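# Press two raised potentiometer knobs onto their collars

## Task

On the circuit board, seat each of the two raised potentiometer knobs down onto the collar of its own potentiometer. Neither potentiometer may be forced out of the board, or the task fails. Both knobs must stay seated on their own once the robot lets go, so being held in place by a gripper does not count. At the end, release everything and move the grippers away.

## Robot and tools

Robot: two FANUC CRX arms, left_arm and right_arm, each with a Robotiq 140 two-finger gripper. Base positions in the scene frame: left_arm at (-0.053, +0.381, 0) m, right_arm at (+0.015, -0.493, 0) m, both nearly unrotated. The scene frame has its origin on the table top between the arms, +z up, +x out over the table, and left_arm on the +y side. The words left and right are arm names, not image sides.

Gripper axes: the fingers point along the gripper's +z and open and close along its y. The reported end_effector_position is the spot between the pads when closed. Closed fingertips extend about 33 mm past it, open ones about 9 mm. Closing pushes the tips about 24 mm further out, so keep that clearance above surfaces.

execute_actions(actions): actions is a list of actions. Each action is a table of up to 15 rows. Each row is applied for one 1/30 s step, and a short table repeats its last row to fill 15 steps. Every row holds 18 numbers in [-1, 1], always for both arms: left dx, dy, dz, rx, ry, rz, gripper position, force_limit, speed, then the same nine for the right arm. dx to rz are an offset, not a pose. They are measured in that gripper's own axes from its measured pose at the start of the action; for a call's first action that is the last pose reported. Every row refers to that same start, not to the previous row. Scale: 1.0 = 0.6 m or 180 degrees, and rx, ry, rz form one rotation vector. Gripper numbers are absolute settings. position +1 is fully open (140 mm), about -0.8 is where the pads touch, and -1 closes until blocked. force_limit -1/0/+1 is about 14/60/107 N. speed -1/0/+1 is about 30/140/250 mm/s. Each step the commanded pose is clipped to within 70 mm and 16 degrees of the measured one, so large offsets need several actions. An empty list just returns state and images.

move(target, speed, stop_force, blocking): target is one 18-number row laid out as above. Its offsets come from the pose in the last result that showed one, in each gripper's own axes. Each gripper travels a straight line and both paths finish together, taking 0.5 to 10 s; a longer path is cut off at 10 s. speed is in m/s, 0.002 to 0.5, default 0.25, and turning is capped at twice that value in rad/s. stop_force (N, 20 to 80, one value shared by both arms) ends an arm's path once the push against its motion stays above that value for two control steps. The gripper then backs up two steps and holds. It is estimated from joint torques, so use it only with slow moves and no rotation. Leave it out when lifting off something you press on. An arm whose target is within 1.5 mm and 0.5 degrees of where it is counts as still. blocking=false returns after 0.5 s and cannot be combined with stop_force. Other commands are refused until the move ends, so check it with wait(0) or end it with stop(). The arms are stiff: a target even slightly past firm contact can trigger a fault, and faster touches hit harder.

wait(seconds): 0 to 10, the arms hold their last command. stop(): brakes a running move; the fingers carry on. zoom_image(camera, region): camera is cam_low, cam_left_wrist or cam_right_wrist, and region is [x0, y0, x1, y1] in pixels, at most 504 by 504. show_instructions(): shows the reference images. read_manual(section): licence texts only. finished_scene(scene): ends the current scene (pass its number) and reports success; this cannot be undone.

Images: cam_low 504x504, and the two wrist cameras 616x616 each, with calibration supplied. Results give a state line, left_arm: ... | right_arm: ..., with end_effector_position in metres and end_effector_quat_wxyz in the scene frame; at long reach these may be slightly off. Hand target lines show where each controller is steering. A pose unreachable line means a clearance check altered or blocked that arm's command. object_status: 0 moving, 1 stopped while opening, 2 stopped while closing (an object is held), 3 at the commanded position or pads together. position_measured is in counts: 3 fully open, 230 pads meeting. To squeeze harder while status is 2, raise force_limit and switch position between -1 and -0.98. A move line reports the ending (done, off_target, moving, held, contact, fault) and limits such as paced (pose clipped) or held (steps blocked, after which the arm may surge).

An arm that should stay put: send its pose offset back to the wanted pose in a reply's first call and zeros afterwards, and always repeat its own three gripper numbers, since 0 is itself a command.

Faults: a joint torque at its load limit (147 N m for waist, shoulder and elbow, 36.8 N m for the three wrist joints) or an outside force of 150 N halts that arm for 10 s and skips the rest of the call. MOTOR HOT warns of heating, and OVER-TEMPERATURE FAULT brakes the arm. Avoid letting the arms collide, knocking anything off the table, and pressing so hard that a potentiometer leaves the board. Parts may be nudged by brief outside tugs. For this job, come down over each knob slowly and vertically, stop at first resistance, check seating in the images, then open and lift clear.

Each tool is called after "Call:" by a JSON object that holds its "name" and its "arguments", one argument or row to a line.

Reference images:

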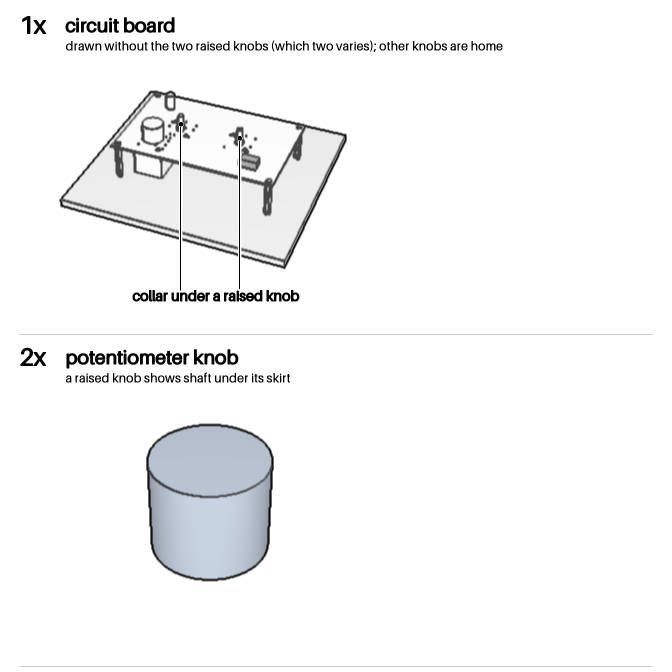

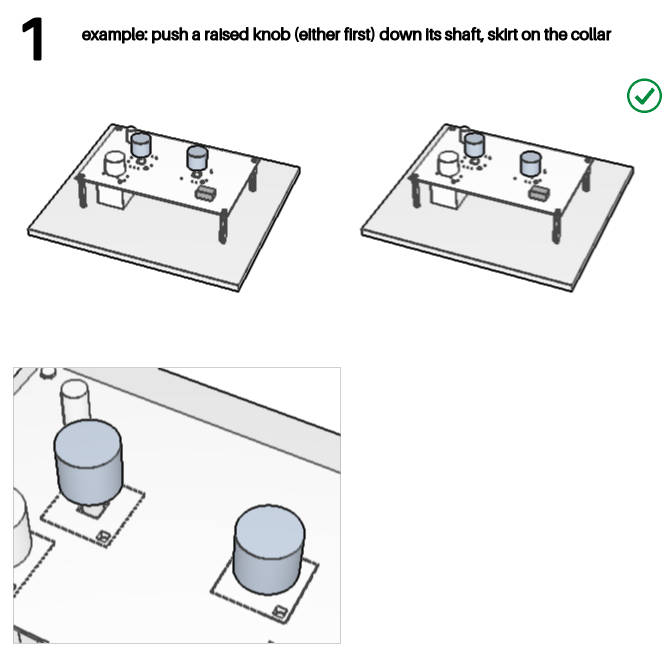

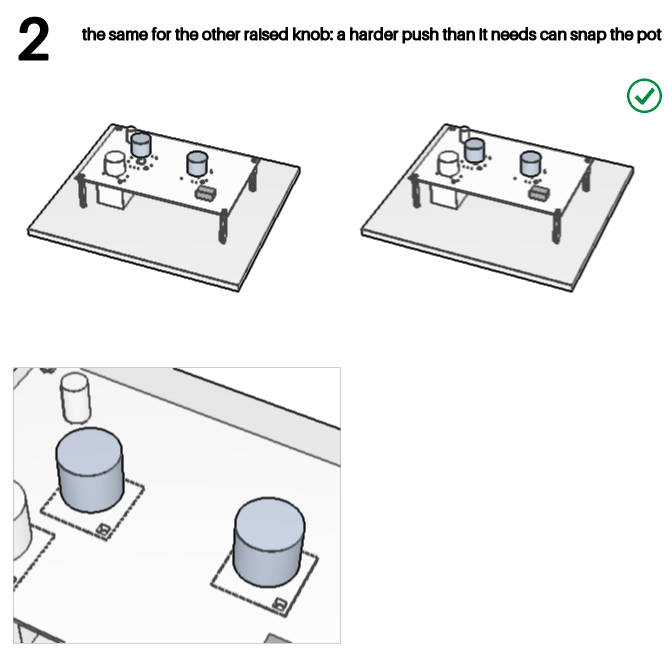

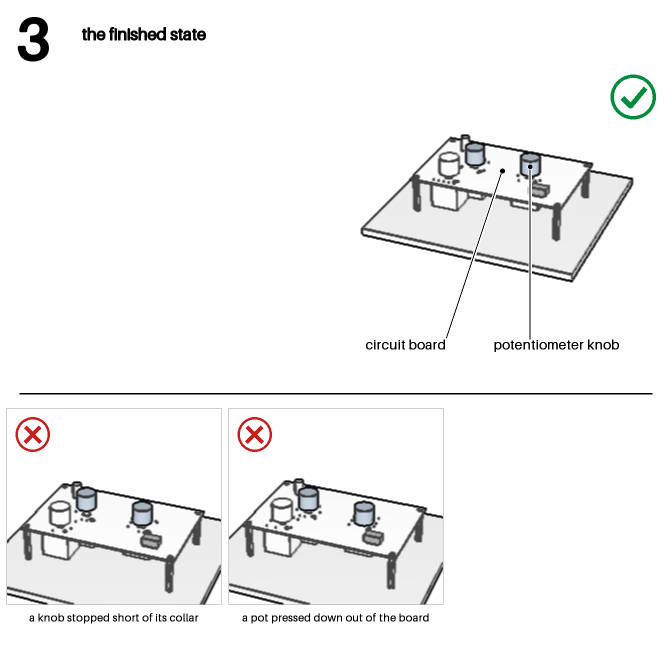

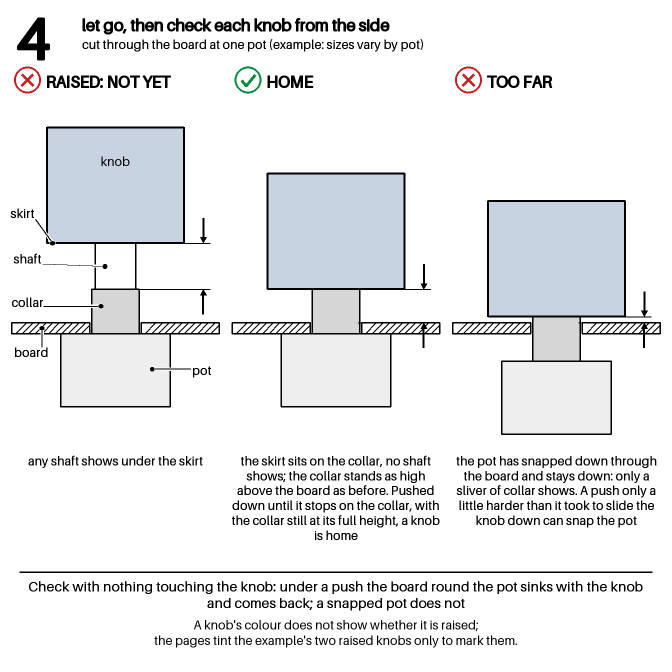

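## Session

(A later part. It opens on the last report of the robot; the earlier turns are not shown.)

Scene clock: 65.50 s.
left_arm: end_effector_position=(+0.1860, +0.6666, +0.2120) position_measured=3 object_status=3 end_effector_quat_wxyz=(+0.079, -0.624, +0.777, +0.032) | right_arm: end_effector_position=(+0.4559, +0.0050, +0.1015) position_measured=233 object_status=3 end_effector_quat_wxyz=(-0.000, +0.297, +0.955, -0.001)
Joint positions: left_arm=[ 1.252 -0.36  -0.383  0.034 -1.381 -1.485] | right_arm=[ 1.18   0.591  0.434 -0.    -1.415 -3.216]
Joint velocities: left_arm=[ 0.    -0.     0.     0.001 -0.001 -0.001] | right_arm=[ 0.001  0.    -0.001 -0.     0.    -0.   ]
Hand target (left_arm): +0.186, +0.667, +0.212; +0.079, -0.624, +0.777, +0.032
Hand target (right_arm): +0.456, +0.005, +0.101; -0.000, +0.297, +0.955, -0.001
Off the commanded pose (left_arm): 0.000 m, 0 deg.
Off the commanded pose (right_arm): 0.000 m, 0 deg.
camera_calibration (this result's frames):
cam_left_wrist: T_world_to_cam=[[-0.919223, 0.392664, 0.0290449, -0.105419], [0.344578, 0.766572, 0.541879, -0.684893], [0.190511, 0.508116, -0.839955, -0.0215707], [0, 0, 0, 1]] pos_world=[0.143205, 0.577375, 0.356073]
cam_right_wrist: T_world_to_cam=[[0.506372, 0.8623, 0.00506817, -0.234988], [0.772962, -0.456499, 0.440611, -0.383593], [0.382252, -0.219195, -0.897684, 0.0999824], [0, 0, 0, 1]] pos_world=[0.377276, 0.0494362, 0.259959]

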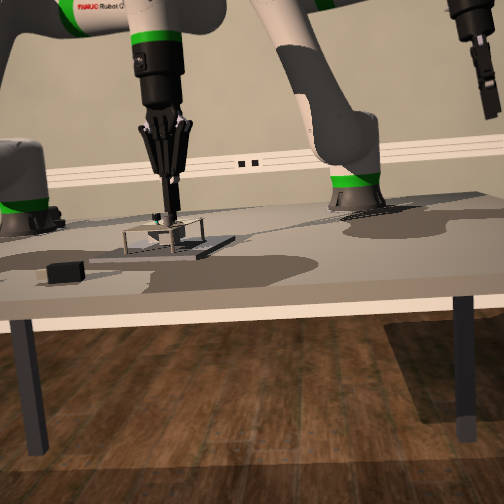

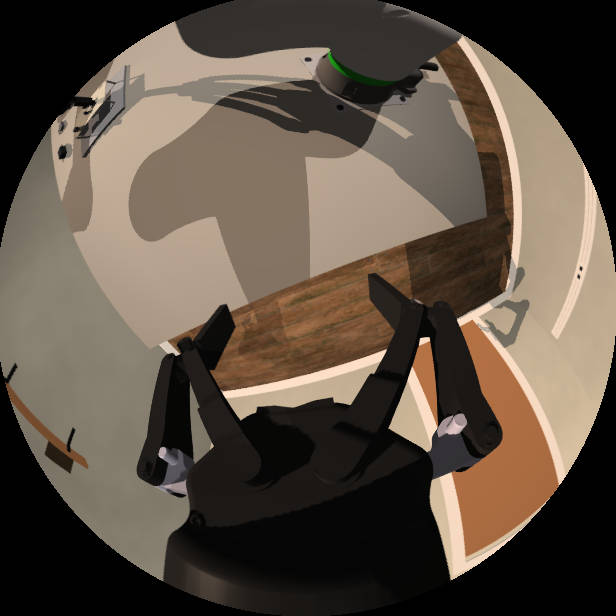

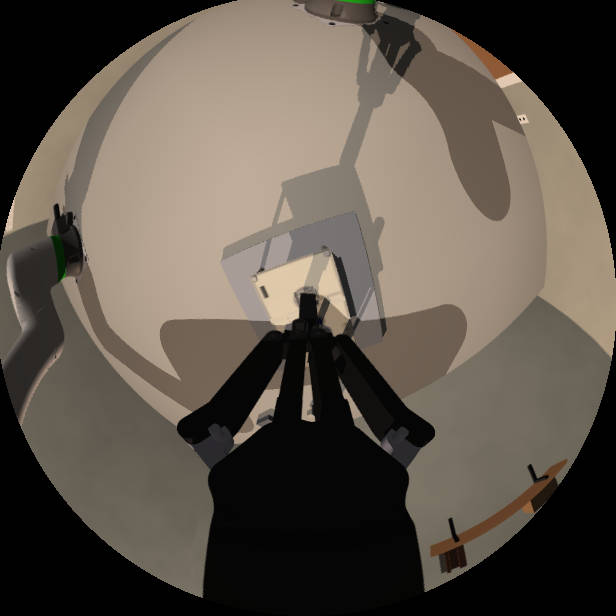

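Call:
{"name": "execute_actions", "arguments": {
  "actions": [
    [[0,0,0,0,0,0,1,0,0,0,0,0.0007,0,0,0,-1,0,0]],
    [[0,0,0,0,0,0,1,0,0,0,0,-0.008,0,0,0,-1,0,0]]
  ]
}}

Call:
{"name": "zoom_image", "arguments": {
  "camera": "cam_low",
  "region": [150,200,190,230]
}}

Call:
{"name": "execute_actions", "arguments": {
  "actions": [
    [[0,0,0,0,0,0,1,0,0,0,0,0.007,0,0,0,-1,0,0]]
  ]
}}

Scene clock: 72.43 s.
left_arm: end_effector_position=(+0.1860, +0.6666, +0.2120) position_measured=3 object_status=3 end_effector_quat_wxyz=(+0.079, -0.624, +0.777, +0.032) | right_arm: end_effector_position=(+0.4559, +0.0050, +0.1058) position_measured=233 object_status=3 end_effector_quat_wxyz=(-0.000, +0.297, +0.955, -0.001)
Joint positions: left_arm=[ 1.252 -0.36  -0.383  0.034 -1.381 -1.485] | right_arm=[ 1.18   0.589  0.441 -0.    -1.424 -3.216]
Joint velocities: left_arm=[-0.001 -0.     0.     0.     0.001 -0.   ] | right_arm=[ 0.     0.001  0.001 -0.    -0.     0.   ]
Hand target (left_arm): +0.186, +0.667, +0.212; +0.079, -0.624, +0.777, +0.032
Hand target (right_arm): +0.456, +0.005, +0.106; -0.000, +0.297, +0.955, -0.001
Off the commanded pose (left_arm): 0.000 m, 0 deg.
Off the commanded pose (right_arm): 0.000 m, 0 deg.
camera_calibration (this result's frames):
cam_left_wrist: T_world_to_cam=[[-0.919223, 0.392664, 0.0290447, -0.105419], [0.344578, 0.766572, 0.541879, -0.684893], [0.190512, 0.508116, -0.839955, -0.0215706], [0, 0, 0, 1]] pos_world=[0.143205, 0.577375, 0.356073]
cam_right_wrist: T_world_to_cam=[[0.50637, 0.862302, 0.00506004, -0.235019], [0.772965, -0.456494, 0.44061, -0.385513], [0.382249, -0.2192, -0.897684, 0.103893], [0, 0, 0, 1]] pos_world=[0.377282, 0.0494465, 0.264313]

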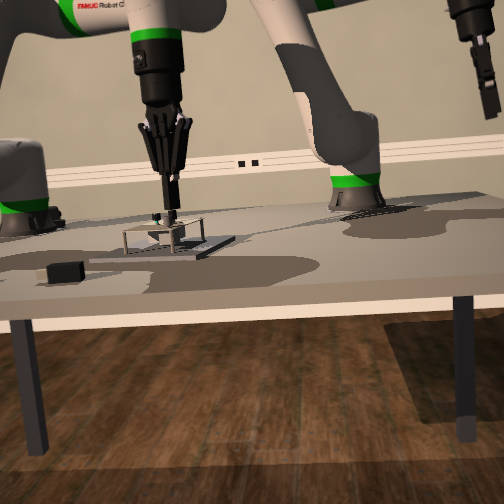

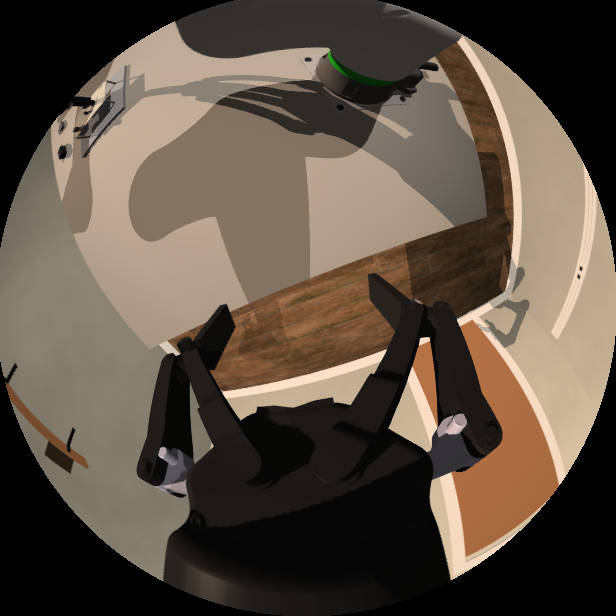

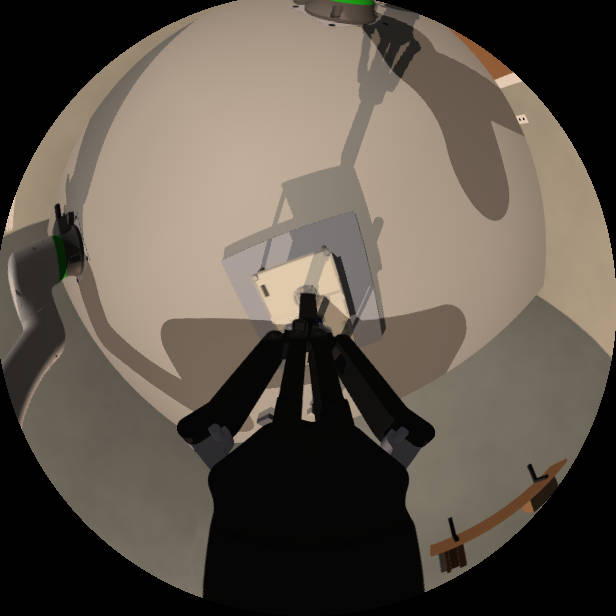

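Region (150, 200, 190, 230) of cam_low's 504x504 image, scaled by 12.600, with more detail than that image has; it fills the top 378 rows of this view, and the rest is white.

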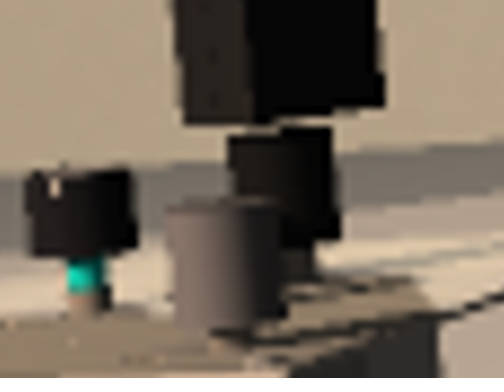

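Scene clock: 72.93 s.
left_arm: end_effector_position=(+0.1860, +0.6666, +0.2120) position_measured=3 object_status=3 end_effector_quat_wxyz=(+0.079, -0.624, +0.777, +0.032) | right_arm: end_effector_position=(+0.4559, +0.0050, +0.1017) position_measured=233 object_status=3 end_effector_quat_wxyz=(-0.000, +0.297, +0.955, -0.001)
Joint positions: left_arm=[ 1.252 -0.36  -0.383  0.034 -1.381 -1.485] | right_arm=[ 1.18   0.591  0.434 -0.    -1.415 -3.216]
Joint velocities: left_arm=[-0.001  0.     0.     0.001  0.    -0.   ] | right_arm=[-0.001  0.    -0.001 -0.     0.001  0.   ]
Hand target (left_arm): +0.186, +0.667, +0.212; +0.079, -0.624, +0.777, +0.032
Hand target (right_arm): +0.456, +0.005, +0.102; -0.000, +0.297, +0.955, -0.001
Off the commanded pose (left_arm): 0.000 m, 0 deg.
Off the commanded pose (right_arm): 0.000 m, 0 deg.
camera_calibration (this result's frames):
cam_left_wrist: T_world_to_cam=[[-0.919223, 0.392664, 0.0290449, -0.10542], [0.344578, 0.766572, 0.541879, -0.684893], [0.190511, 0.508116, -0.839955, -0.0215707], [0, 0, 0, 1]] pos_world=[0.143205, 0.577375, 0.356073]
cam_right_wrist: T_world_to_cam=[[0.506372, 0.8623, 0.00509925, -0.235], [0.772956, -0.456511, 0.44061, -0.383674], [0.382266, -0.219171, -0.897684, 0.100148], [0, 0, 0, 1]] pos_world=[0.377277, 0.0494385, 0.26015]

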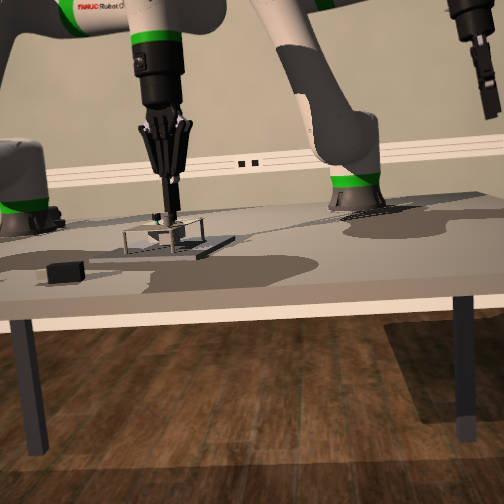

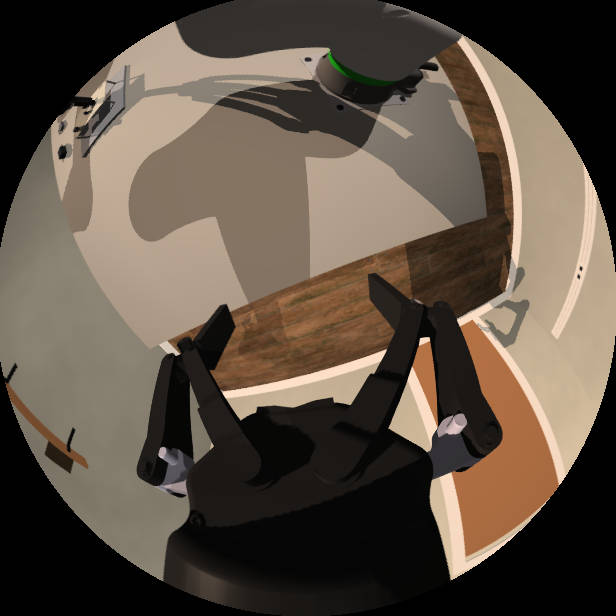

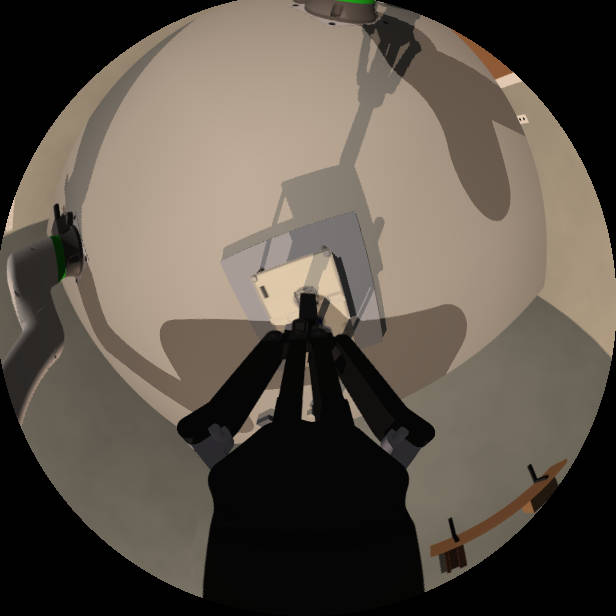

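Push 0.4 mm deeper than before, release, compare.

Call:
{"name": "execute_actions", "arguments": {
  "actions": [
    [[0,0,0,0,0,0,1,0,0,0,0,0.0018,0,0,0,-1,0,0]],
    [[0,0,0,0,0,0,1,0,0,0,0,-0.0087,0,0,0,-1,0,0]]
  ]
}}

Call:
{"name": "zoom_image", "arguments": {
  "camera": "cam_low",
  "region": [150,200,190,230]
}}

Scene clock: 77.93 s.
left_arm: end_effector_position=(+0.1860, +0.6666, +0.2120) position_measured=3 object_status=3 end_effector_quat_wxyz=(+0.079, -0.624, +0.777, +0.032) | right_arm: end_effector_position=(+0.4559, +0.0050, +0.1058) position_measured=233 object_status=3 end_effector_quat_wxyz=(-0.000, +0.297, +0.955, -0.001)
Joint positions: left_arm=[ 1.252 -0.36  -0.383  0.034 -1.381 -1.485] | right_arm=[ 1.18   0.589  0.441 -0.    -1.424 -3.216]
Joint velocities: left_arm=[-0.    -0.    -0.     0.001 -0.     0.   ] | right_arm=[ 0.001 -0.    -0.001 -0.    -0.001 -0.   ]
Hand target (left_arm): +0.186, +0.667, +0.212; +0.079, -0.624, +0.777, +0.032
Hand target (right_arm): +0.456, +0.005, +0.106; -0.000, +0.297, +0.955, -0.001
Off the commanded pose (left_arm): 0.000 m, 0 deg.
Off the commanded pose (right_arm): 0.000 m, 0 deg.
camera_calibration (this result's frames):
cam_left_wrist: T_world_to_cam=[[-0.919223, 0.392664, 0.0290449, -0.10542], [0.344579, 0.766572, 0.541879, -0.684893], [0.190511, 0.508115, -0.839955, -0.0215705], [0, 0, 0, 1]] pos_world=[0.143205, 0.577375, 0.356073]
cam_right_wrist: T_world_to_cam=[[0.506386, 0.862292, 0.00509287, -0.235035], [0.772943, -0.456518, 0.440625, -0.385499], [0.382272, -0.21919, -0.897677, 0.103835], [0, 0, 0, 1]] pos_world=[0.377294, 0.0494413, 0.264268]

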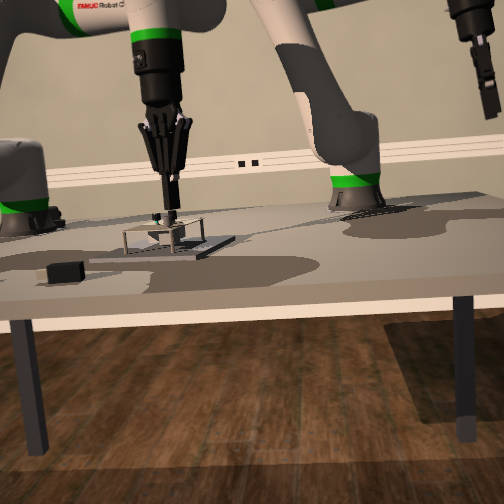

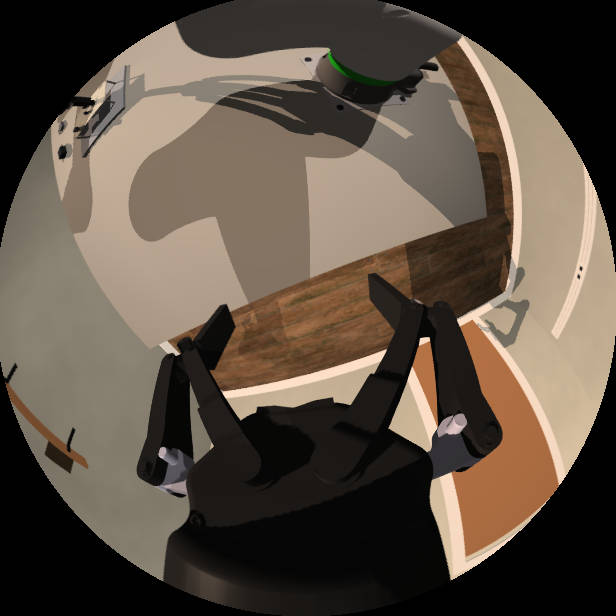

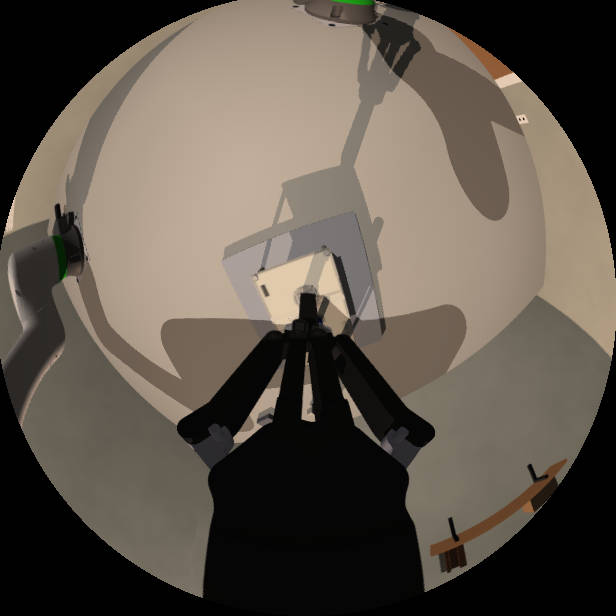

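Region (150, 200, 190, 230) of cam_low's 504x504 image, scaled by 12.600, with more detail than that image has; it fills the top 378 rows of this view, and the rest is white.

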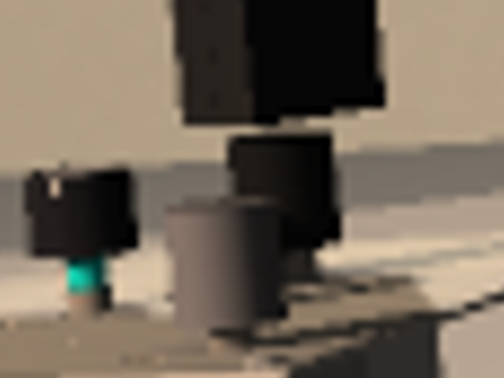

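It moved. Again, 0.35 mm more.

Call:
{"name": "execute_actions", "arguments": {
  "actions": [
    [[0,0,0,0,0,0,1,0,0,0,0,0.004,0,0,0,-1,0,0],[0,0,0,0,0,0,1,0,0,0,0,0.006,0,0,0,-1,0,0],[0,0,0,0,0,0,1,0,0,0,0,0.0075,0,0,0,-1,0,0],[0,0,0,0,0,0,1,0,0,0,0,0.0085,0,0,0,-1,0,0],[0,0,0,0,0,0,1,0,0,0,0,0.0093,0,0,0,-1,0,0]],
    [[0,0,0,0,0,0,1,0,0,0,0,-0.0093,0,0,0,-1,0,0]]
  ]
}}

Call:
{"name": "zoom_image", "arguments": {
  "camera": "cam_low",
  "region": [150,200,190,230]
}}

Scene clock: 86.77 s.
left_arm: end_effector_position=(+0.1860, +0.6666, +0.2120) position_measured=3 object_status=3 end_effector_quat_wxyz=(+0.079, -0.624, +0.777, +0.032) | right_arm: end_effector_position=(+0.4559, +0.0050, +0.1058) position_measured=233 object_status=3 end_effector_quat_wxyz=(-0.000, +0.297, +0.955, -0.001)
Joint positions: left_arm=[ 1.252 -0.36  -0.383  0.034 -1.381 -1.485] | right_arm=[ 1.18   0.589  0.441 -0.    -1.424 -3.216]
Joint velocities: left_arm=[-0.001  0.    -0.     0.     0.    -0.001] | right_arm=[-0.    -0.001  0.     0.    -0.001  0.   ]
Hand target (left_arm): +0.186, +0.667, +0.212; +0.079, -0.624, +0.777, +0.032
Hand target (right_arm): +0.456, +0.005, +0.106; -0.000, +0.297, +0.955, -0.001
Off the commanded pose (left_arm): 0.000 m, 0 deg.
Off the commanded pose (right_arm): 0.000 m, 0 deg.
camera_calibration (this result's frames):
cam_left_wrist: T_world_to_cam=[[-0.919223, 0.392665, 0.0290451, -0.10542], [0.344579, 0.766572, 0.541879, -0.684893], [0.190511, 0.508116, -0.839955, -0.0215707], [0, 0, 0, 1]] pos_world=[0.143205, 0.577375, 0.356073]
cam_right_wrist: T_world_to_cam=[[0.506369, 0.862301, 0.00514063, -0.235045], [0.772941, -0.456521, 0.440625, -0.385507], [0.382298, -0.219146, -0.897677, 0.10387], [0, 0, 0, 1]] pos_world=[0.377285, 0.0494504, 0.264314]

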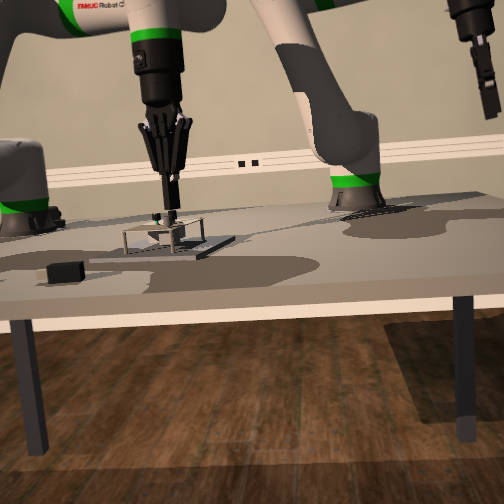

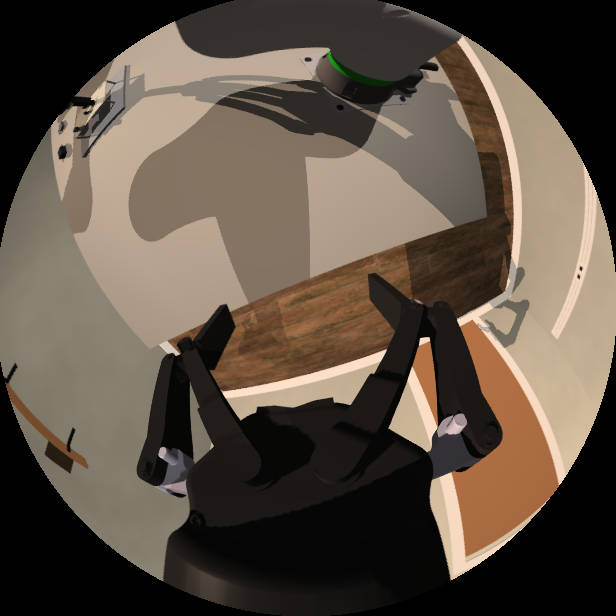

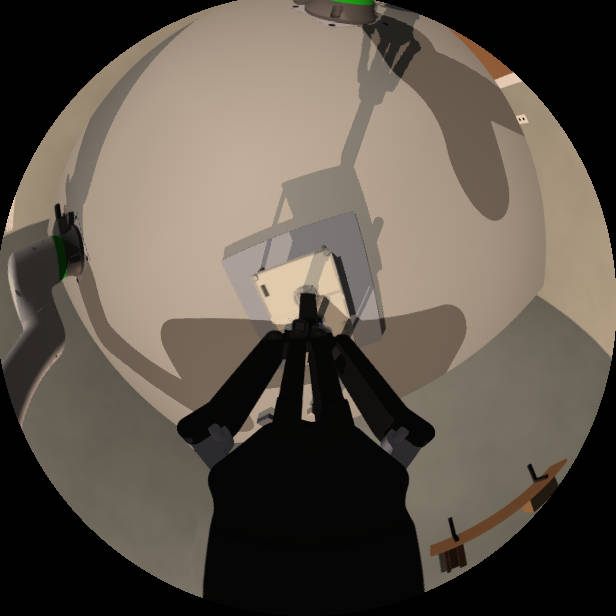

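Region (150, 200, 190, 230) of cam_low's 504x504 image, scaled by 12.600, with more detail than that image has; it fills the top 378 rows of this view, and the rest is white.

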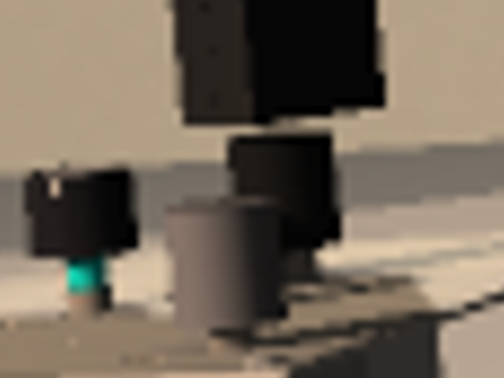

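Call:
{"name": "execute_actions", "arguments": {
  "actions": [
    [[0,0,0,0,0,0,1,0,0,-0.063,-0.012,-0.002,0,0,0,-1,0,0]],
    [[0,0,0,0,0,0,1,0,0,0,0,0.007,0,0,0,-1,0,0]],
    [[0,0,0,0,0,0,1,0,0,0,0,0.005,0,0,0,-1,0,0]],
    [[0,0,0,0,0,0,1,0,0,0,0,0.004,0,0,0,-1,0,0]]
  ]
}}

Call:
{"name": "zoom_image", "arguments": {
  "camera": "cam_low",
  "region": [140,200,180,230]
}}

Scene clock: 94.80 s.
left_arm: end_effector_position=(+0.1860, +0.6666, +0.2120) position_measured=3 object_status=3 end_effector_quat_wxyz=(+0.079, -0.624, +0.777, +0.032) | right_arm: end_effector_position=(+0.4829, -0.0222, +0.0976) position_measured=233 object_status=3 end_effector_quat_wxyz=(-0.000, +0.297, +0.955, -0.000)
Joint positions: left_arm=[ 1.252 -0.36  -0.383  0.034 -1.381 -1.485] | right_arm=[ 1.123  0.589  0.421 -0.    -1.404 -3.159]
Joint velocities: left_arm=[-0.001 -0.    -0.     0.     0.001 -0.001] | right_arm=[ 0.001 -0.     0.     0.     0.     0.   ]
Hand target (left_arm): +0.186, +0.667, +0.212; +0.079, -0.624, +0.777, +0.032
Hand target (right_arm): +0.483, -0.022, +0.098; -0.000, +0.297, +0.955, -0.000
Off the commanded pose (left_arm): 0.000 m, 0 deg.
Off the commanded pose (right_arm): 0.000 m, 0 deg.
camera_calibration (this result's frames):
cam_left_wrist: T_world_to_cam=[[-0.919223, 0.392665, 0.0290451, -0.10542], [0.344579, 0.766572, 0.541879, -0.684893], [0.190512, 0.508116, -0.839955, -0.0215707], [0, 0, 0, 1]] pos_world=[0.143205, 0.577375, 0.356073]
cam_right_wrist: T_world_to_cam=[[0.506373, 0.862297, 0.00542978, -0.225176], [0.77289, -0.456644, 0.440587, -0.415173], [0.382397, -0.218905, -0.897693, 0.0801671], [0, 0, 0, 1]] pos_world=[0.404251, 0.0221313, 0.256108]

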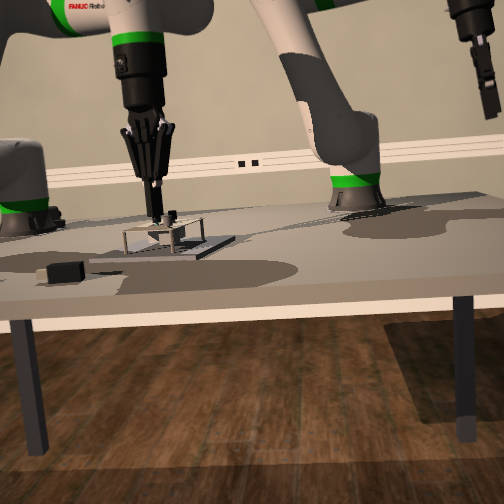

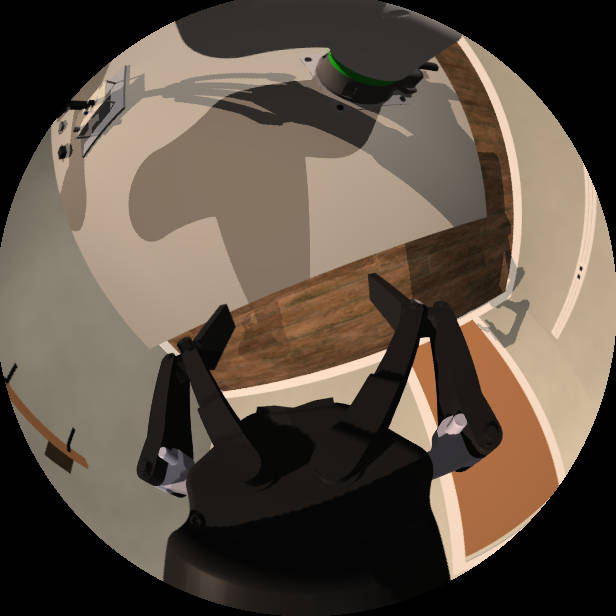

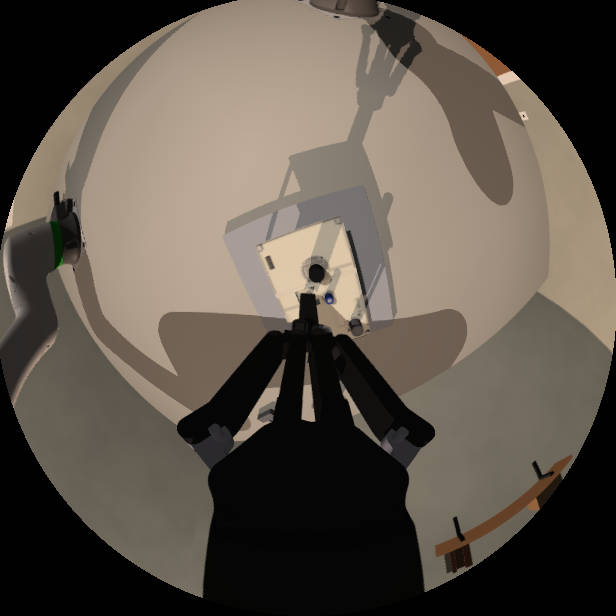

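Region (140, 200, 180, 230) of cam_low's 504x504 image, scaled by 12.600, with more detail than that image has; it fills the top 378 rows of this view, and the rest is white.

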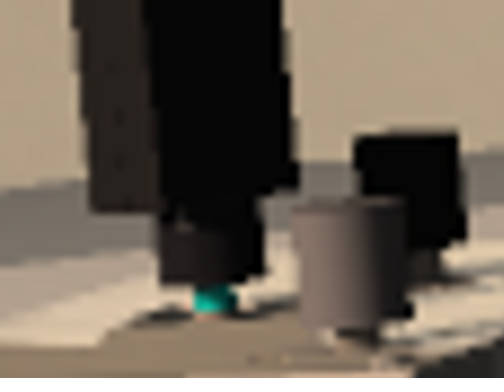

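Visible gap is about 3.5 mm.

Call:
{"name": "execute_actions", "arguments": {
  "actions": [
    [[0,0,0,0,0,0,1,0,0,0,0,0.0052,0,0,0,-1,0,0]],
    [[0,0,0,0,0,0,1,0,0,0,0,-0.011,0,0,0,-1,0,0]]
  ]
}}

Call:
{"name": "zoom_image", "arguments": {
  "camera": "cam_low",
  "region": [140,200,180,230]
}}

Scene clock: 99.73 s.
left_arm: end_effector_position=(+0.1860, +0.6666, +0.2120) position_measured=3 object_status=3 end_effector_quat_wxyz=(+0.079, -0.624, +0.777, +0.032) | right_arm: end_effector_position=(+0.4829, -0.0222, +0.1011) position_measured=233 object_status=3 end_effector_quat_wxyz=(-0.000, +0.297, +0.955, -0.000)
Joint positions: left_arm=[ 1.252 -0.36  -0.383  0.034 -1.381 -1.485] | right_arm=[ 1.123  0.587  0.427 -0.    -1.411 -3.159]
Joint velocities: left_arm=[-0.001  0.    -0.    -0.    -0.001 -0.   ] | right_arm=[ 0.001  0.     0.002 -0.    -0.001 -0.   ]
Hand target (left_arm): +0.186, +0.667, +0.212; +0.079, -0.624, +0.777, +0.032
Hand target (right_arm): +0.483, -0.022, +0.101; -0.000, +0.297, +0.955, -0.000
Off the commanded pose (left_arm): 0.000 m, 0 deg.
Off the commanded pose (right_arm): 0.000 m, 0 deg.
camera_calibration (this result's frames):
cam_left_wrist: T_world_to_cam=[[-0.919223, 0.392665, 0.029045, -0.10542], [0.344579, 0.766572, 0.541879, -0.684893], [0.190512, 0.508116, -0.839955, -0.0215707], [0, 0, 0, 1]] pos_world=[0.143205, 0.577375, 0.356073]
cam_right_wrist: T_world_to_cam=[[0.506372, 0.862298, 0.00542094, -0.2252], [0.772893, -0.45664, 0.440587, -0.416698], [0.382393, -0.218911, -0.897694, 0.0832734], [0, 0, 0, 1]] pos_world=[0.404255, 0.0221377, 0.259567]

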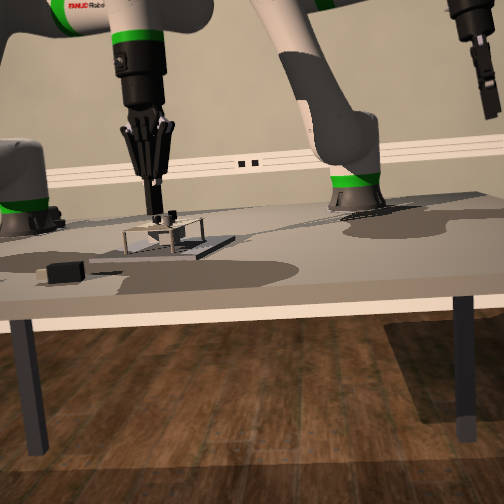

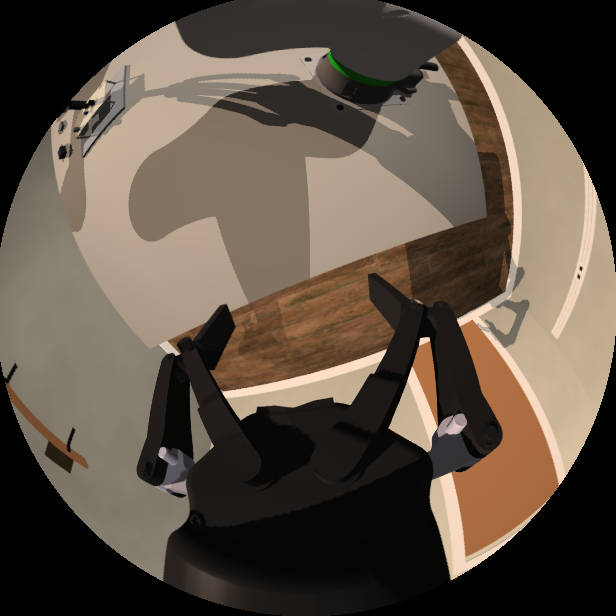

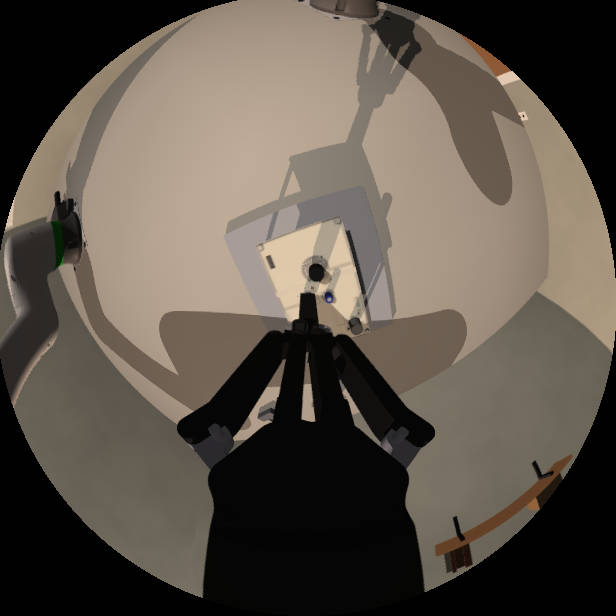

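Region (140, 200, 180, 230) of cam_low's 504x504 image, scaled by 12.600, with more detail than that image has; it fills the top 378 rows of this view, and the rest is white.

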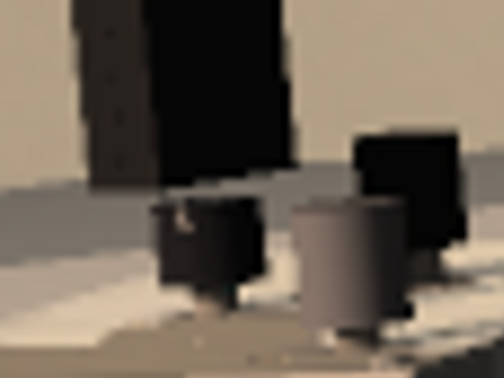

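Call:
{"name": "execute_actions", "arguments": {
  "actions": [
    [[0,0,0,0,0,0,1,0,0,0,0,0.012,0,0,0,-1,0,0]],
    [[0,0,0,0,0,0,1,0,0,0,0,-0.011,0,0,0,-1,0,0]]
  ]
}}

Call:
{"name": "zoom_image", "arguments": {
  "camera": "cam_low",
  "region": [140,200,180,230]
}}

Call:
{"name": "execute_actions", "arguments": {
  "actions": [
    [[0,0,0,0,0,0,1,0,0,0,0,0.0117,0,0,0,-1,0,0]],
    [[0,0,0,0,0,0,1,0,0,0,0,-0.011,0,0,0,-1,0,0]]
  ]
}}

Call:
{"name": "zoom_image", "arguments": {
  "camera": "cam_low",
  "region": [140,200,180,230]
}}

Scene clock: 108.23 s.
left_arm: end_effector_position=(+0.1860, +0.6666, +0.2120) position_measured=3 object_status=3 end_effector_quat_wxyz=(+0.079, -0.624, +0.777, +0.032) | right_arm: end_effector_position=(+0.4829, -0.0222, +0.1005) position_measured=233 object_status=3 end_effector_quat_wxyz=(-0.000, +0.297, +0.955, -0.000)
Joint positions: left_arm=[ 1.252 -0.36  -0.383  0.034 -1.381 -1.485] | right_arm=[ 1.123  0.587  0.426 -0.    -1.41  -3.159]
Joint velocities: left_arm=[-0.     0.    -0.     0.001  0.001  0.   ] | right_arm=[ 0.001  0.001  0.     0.    -0.001  0.   ]
Hand target (left_arm): +0.186, +0.667, +0.212; +0.079, -0.624, +0.777, +0.032
Hand target (right_arm): +0.483, -0.022, +0.101; -0.000, +0.297, +0.955, -0.000
Off the commanded pose (left_arm): 0.000 m, 0 deg.
Off the commanded pose (right_arm): 0.000 m, 0 deg.
camera_calibration (this result's frames):
cam_left_wrist: T_world_to_cam=[[-0.919223, 0.392665, 0.0290451, -0.10542], [0.344579, 0.766572, 0.541879, -0.684893], [0.190512, 0.508116, -0.839955, -0.0215706], [0, 0, 0, 1]] pos_world=[0.143205, 0.577375, 0.356073]
cam_right_wrist: T_world_to_cam=[[0.50635, 0.862311, 0.00544187, -0.225195], [0.772899, -0.456628, 0.440588, -0.416427], [0.382408, -0.218886, -0.897693, 0.0827426], [0, 0, 0, 1]] pos_world=[0.404242, 0.0221471, 0.258975]

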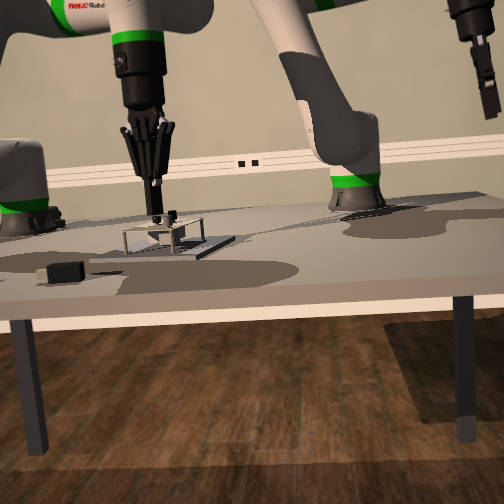

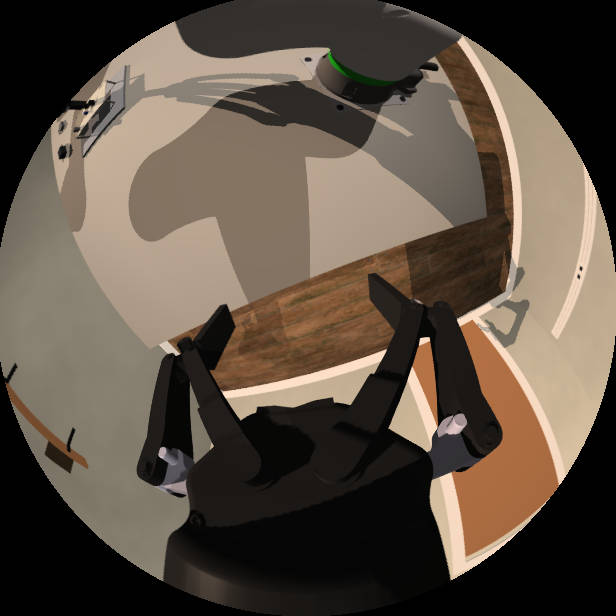

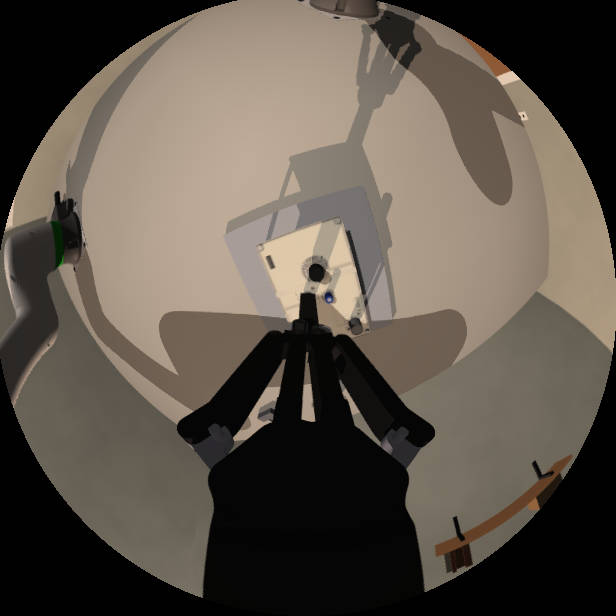

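Region (140, 200, 180, 230) of cam_low's 504x504 image, scaled by 12.600, with more detail than that image has; it fills the top 378 rows of this view, and the rest is white.

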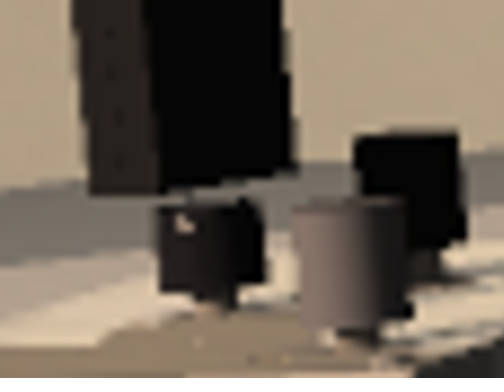

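Scene clock: 109.23 s.
left_arm: end_effector_position=(+0.1860, +0.6666, +0.2120) position_measured=3 object_status=3 end_effector_quat_wxyz=(+0.079, -0.624, +0.777, +0.032) | right_arm: end_effector_position=(+0.4829, -0.0222, +0.1001) position_measured=233 object_status=3 end_effector_quat_wxyz=(-0.000, +0.297, +0.955, -0.000)
Joint positions: left_arm=[ 1.252 -0.36  -0.383  0.034 -1.381 -1.485] | right_arm=[ 1.123  0.587  0.425 -0.    -1.409 -3.159]
Joint velocities: left_arm=[-0.     0.    -0.001 -0.001  0.001 -0.   ] | right_arm=[-0.001 -0.001  0.    -0.    -0.002  0.   ]
Hand target (left_arm): +0.186, +0.667, +0.212; +0.079, -0.624, +0.777, +0.032
Hand target (right_arm): +0.483, -0.022, +0.100; -0.000, +0.297, +0.955, -0.000
Off the commanded pose (left_arm): 0.000 m, 0 deg.
Off the commanded pose (right_arm): 0.000 m, 0 deg.
camera_calibration (this result's frames):
cam_left_wrist: T_world_to_cam=[[-0.919223, 0.392665, 0.0290451, -0.10542], [0.344579, 0.766572, 0.541879, -0.684893], [0.190512, 0.508116, -0.839955, -0.0215707], [0, 0, 0, 1]] pos_world=[0.143205, 0.577375, 0.356073]
cam_right_wrist: T_world_to_cam=[[0.50635, 0.862311, 0.0054715, -0.225201], [0.772892, -0.456639, 0.440589, -0.416245], [0.382423, -0.218863, -0.897692, 0.0823718], [0, 0, 0, 1]] pos_world=[0.404242, 0.0221474, 0.25857]

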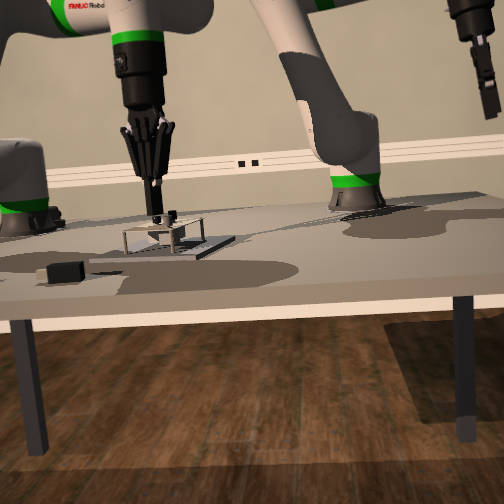

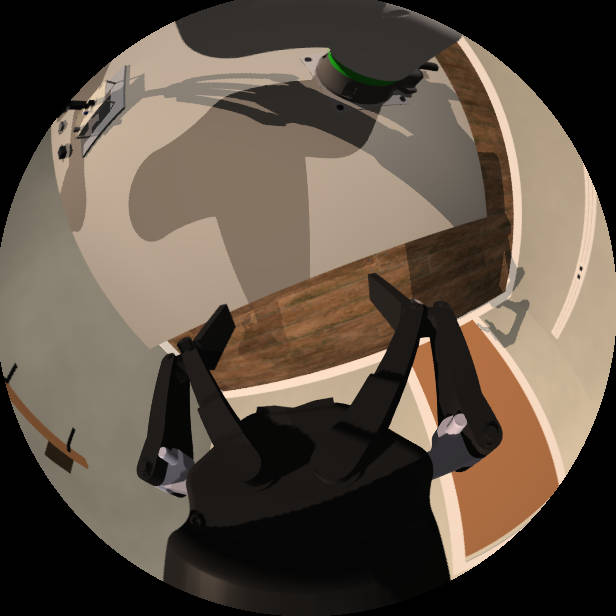

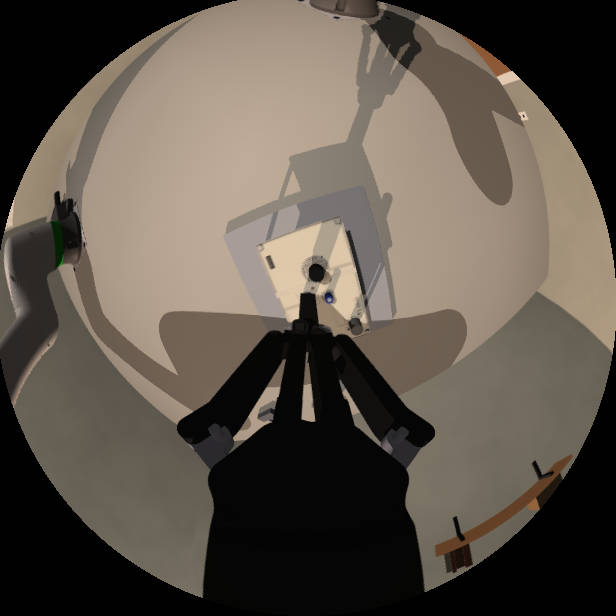

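Region (140, 200, 180, 230) of cam_low's 504x504 image, scaled by 12.600, with more detail than that image has; it fills the top 378 rows of this view, and the rest is white.

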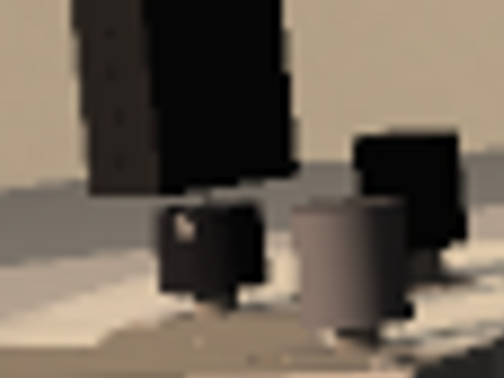

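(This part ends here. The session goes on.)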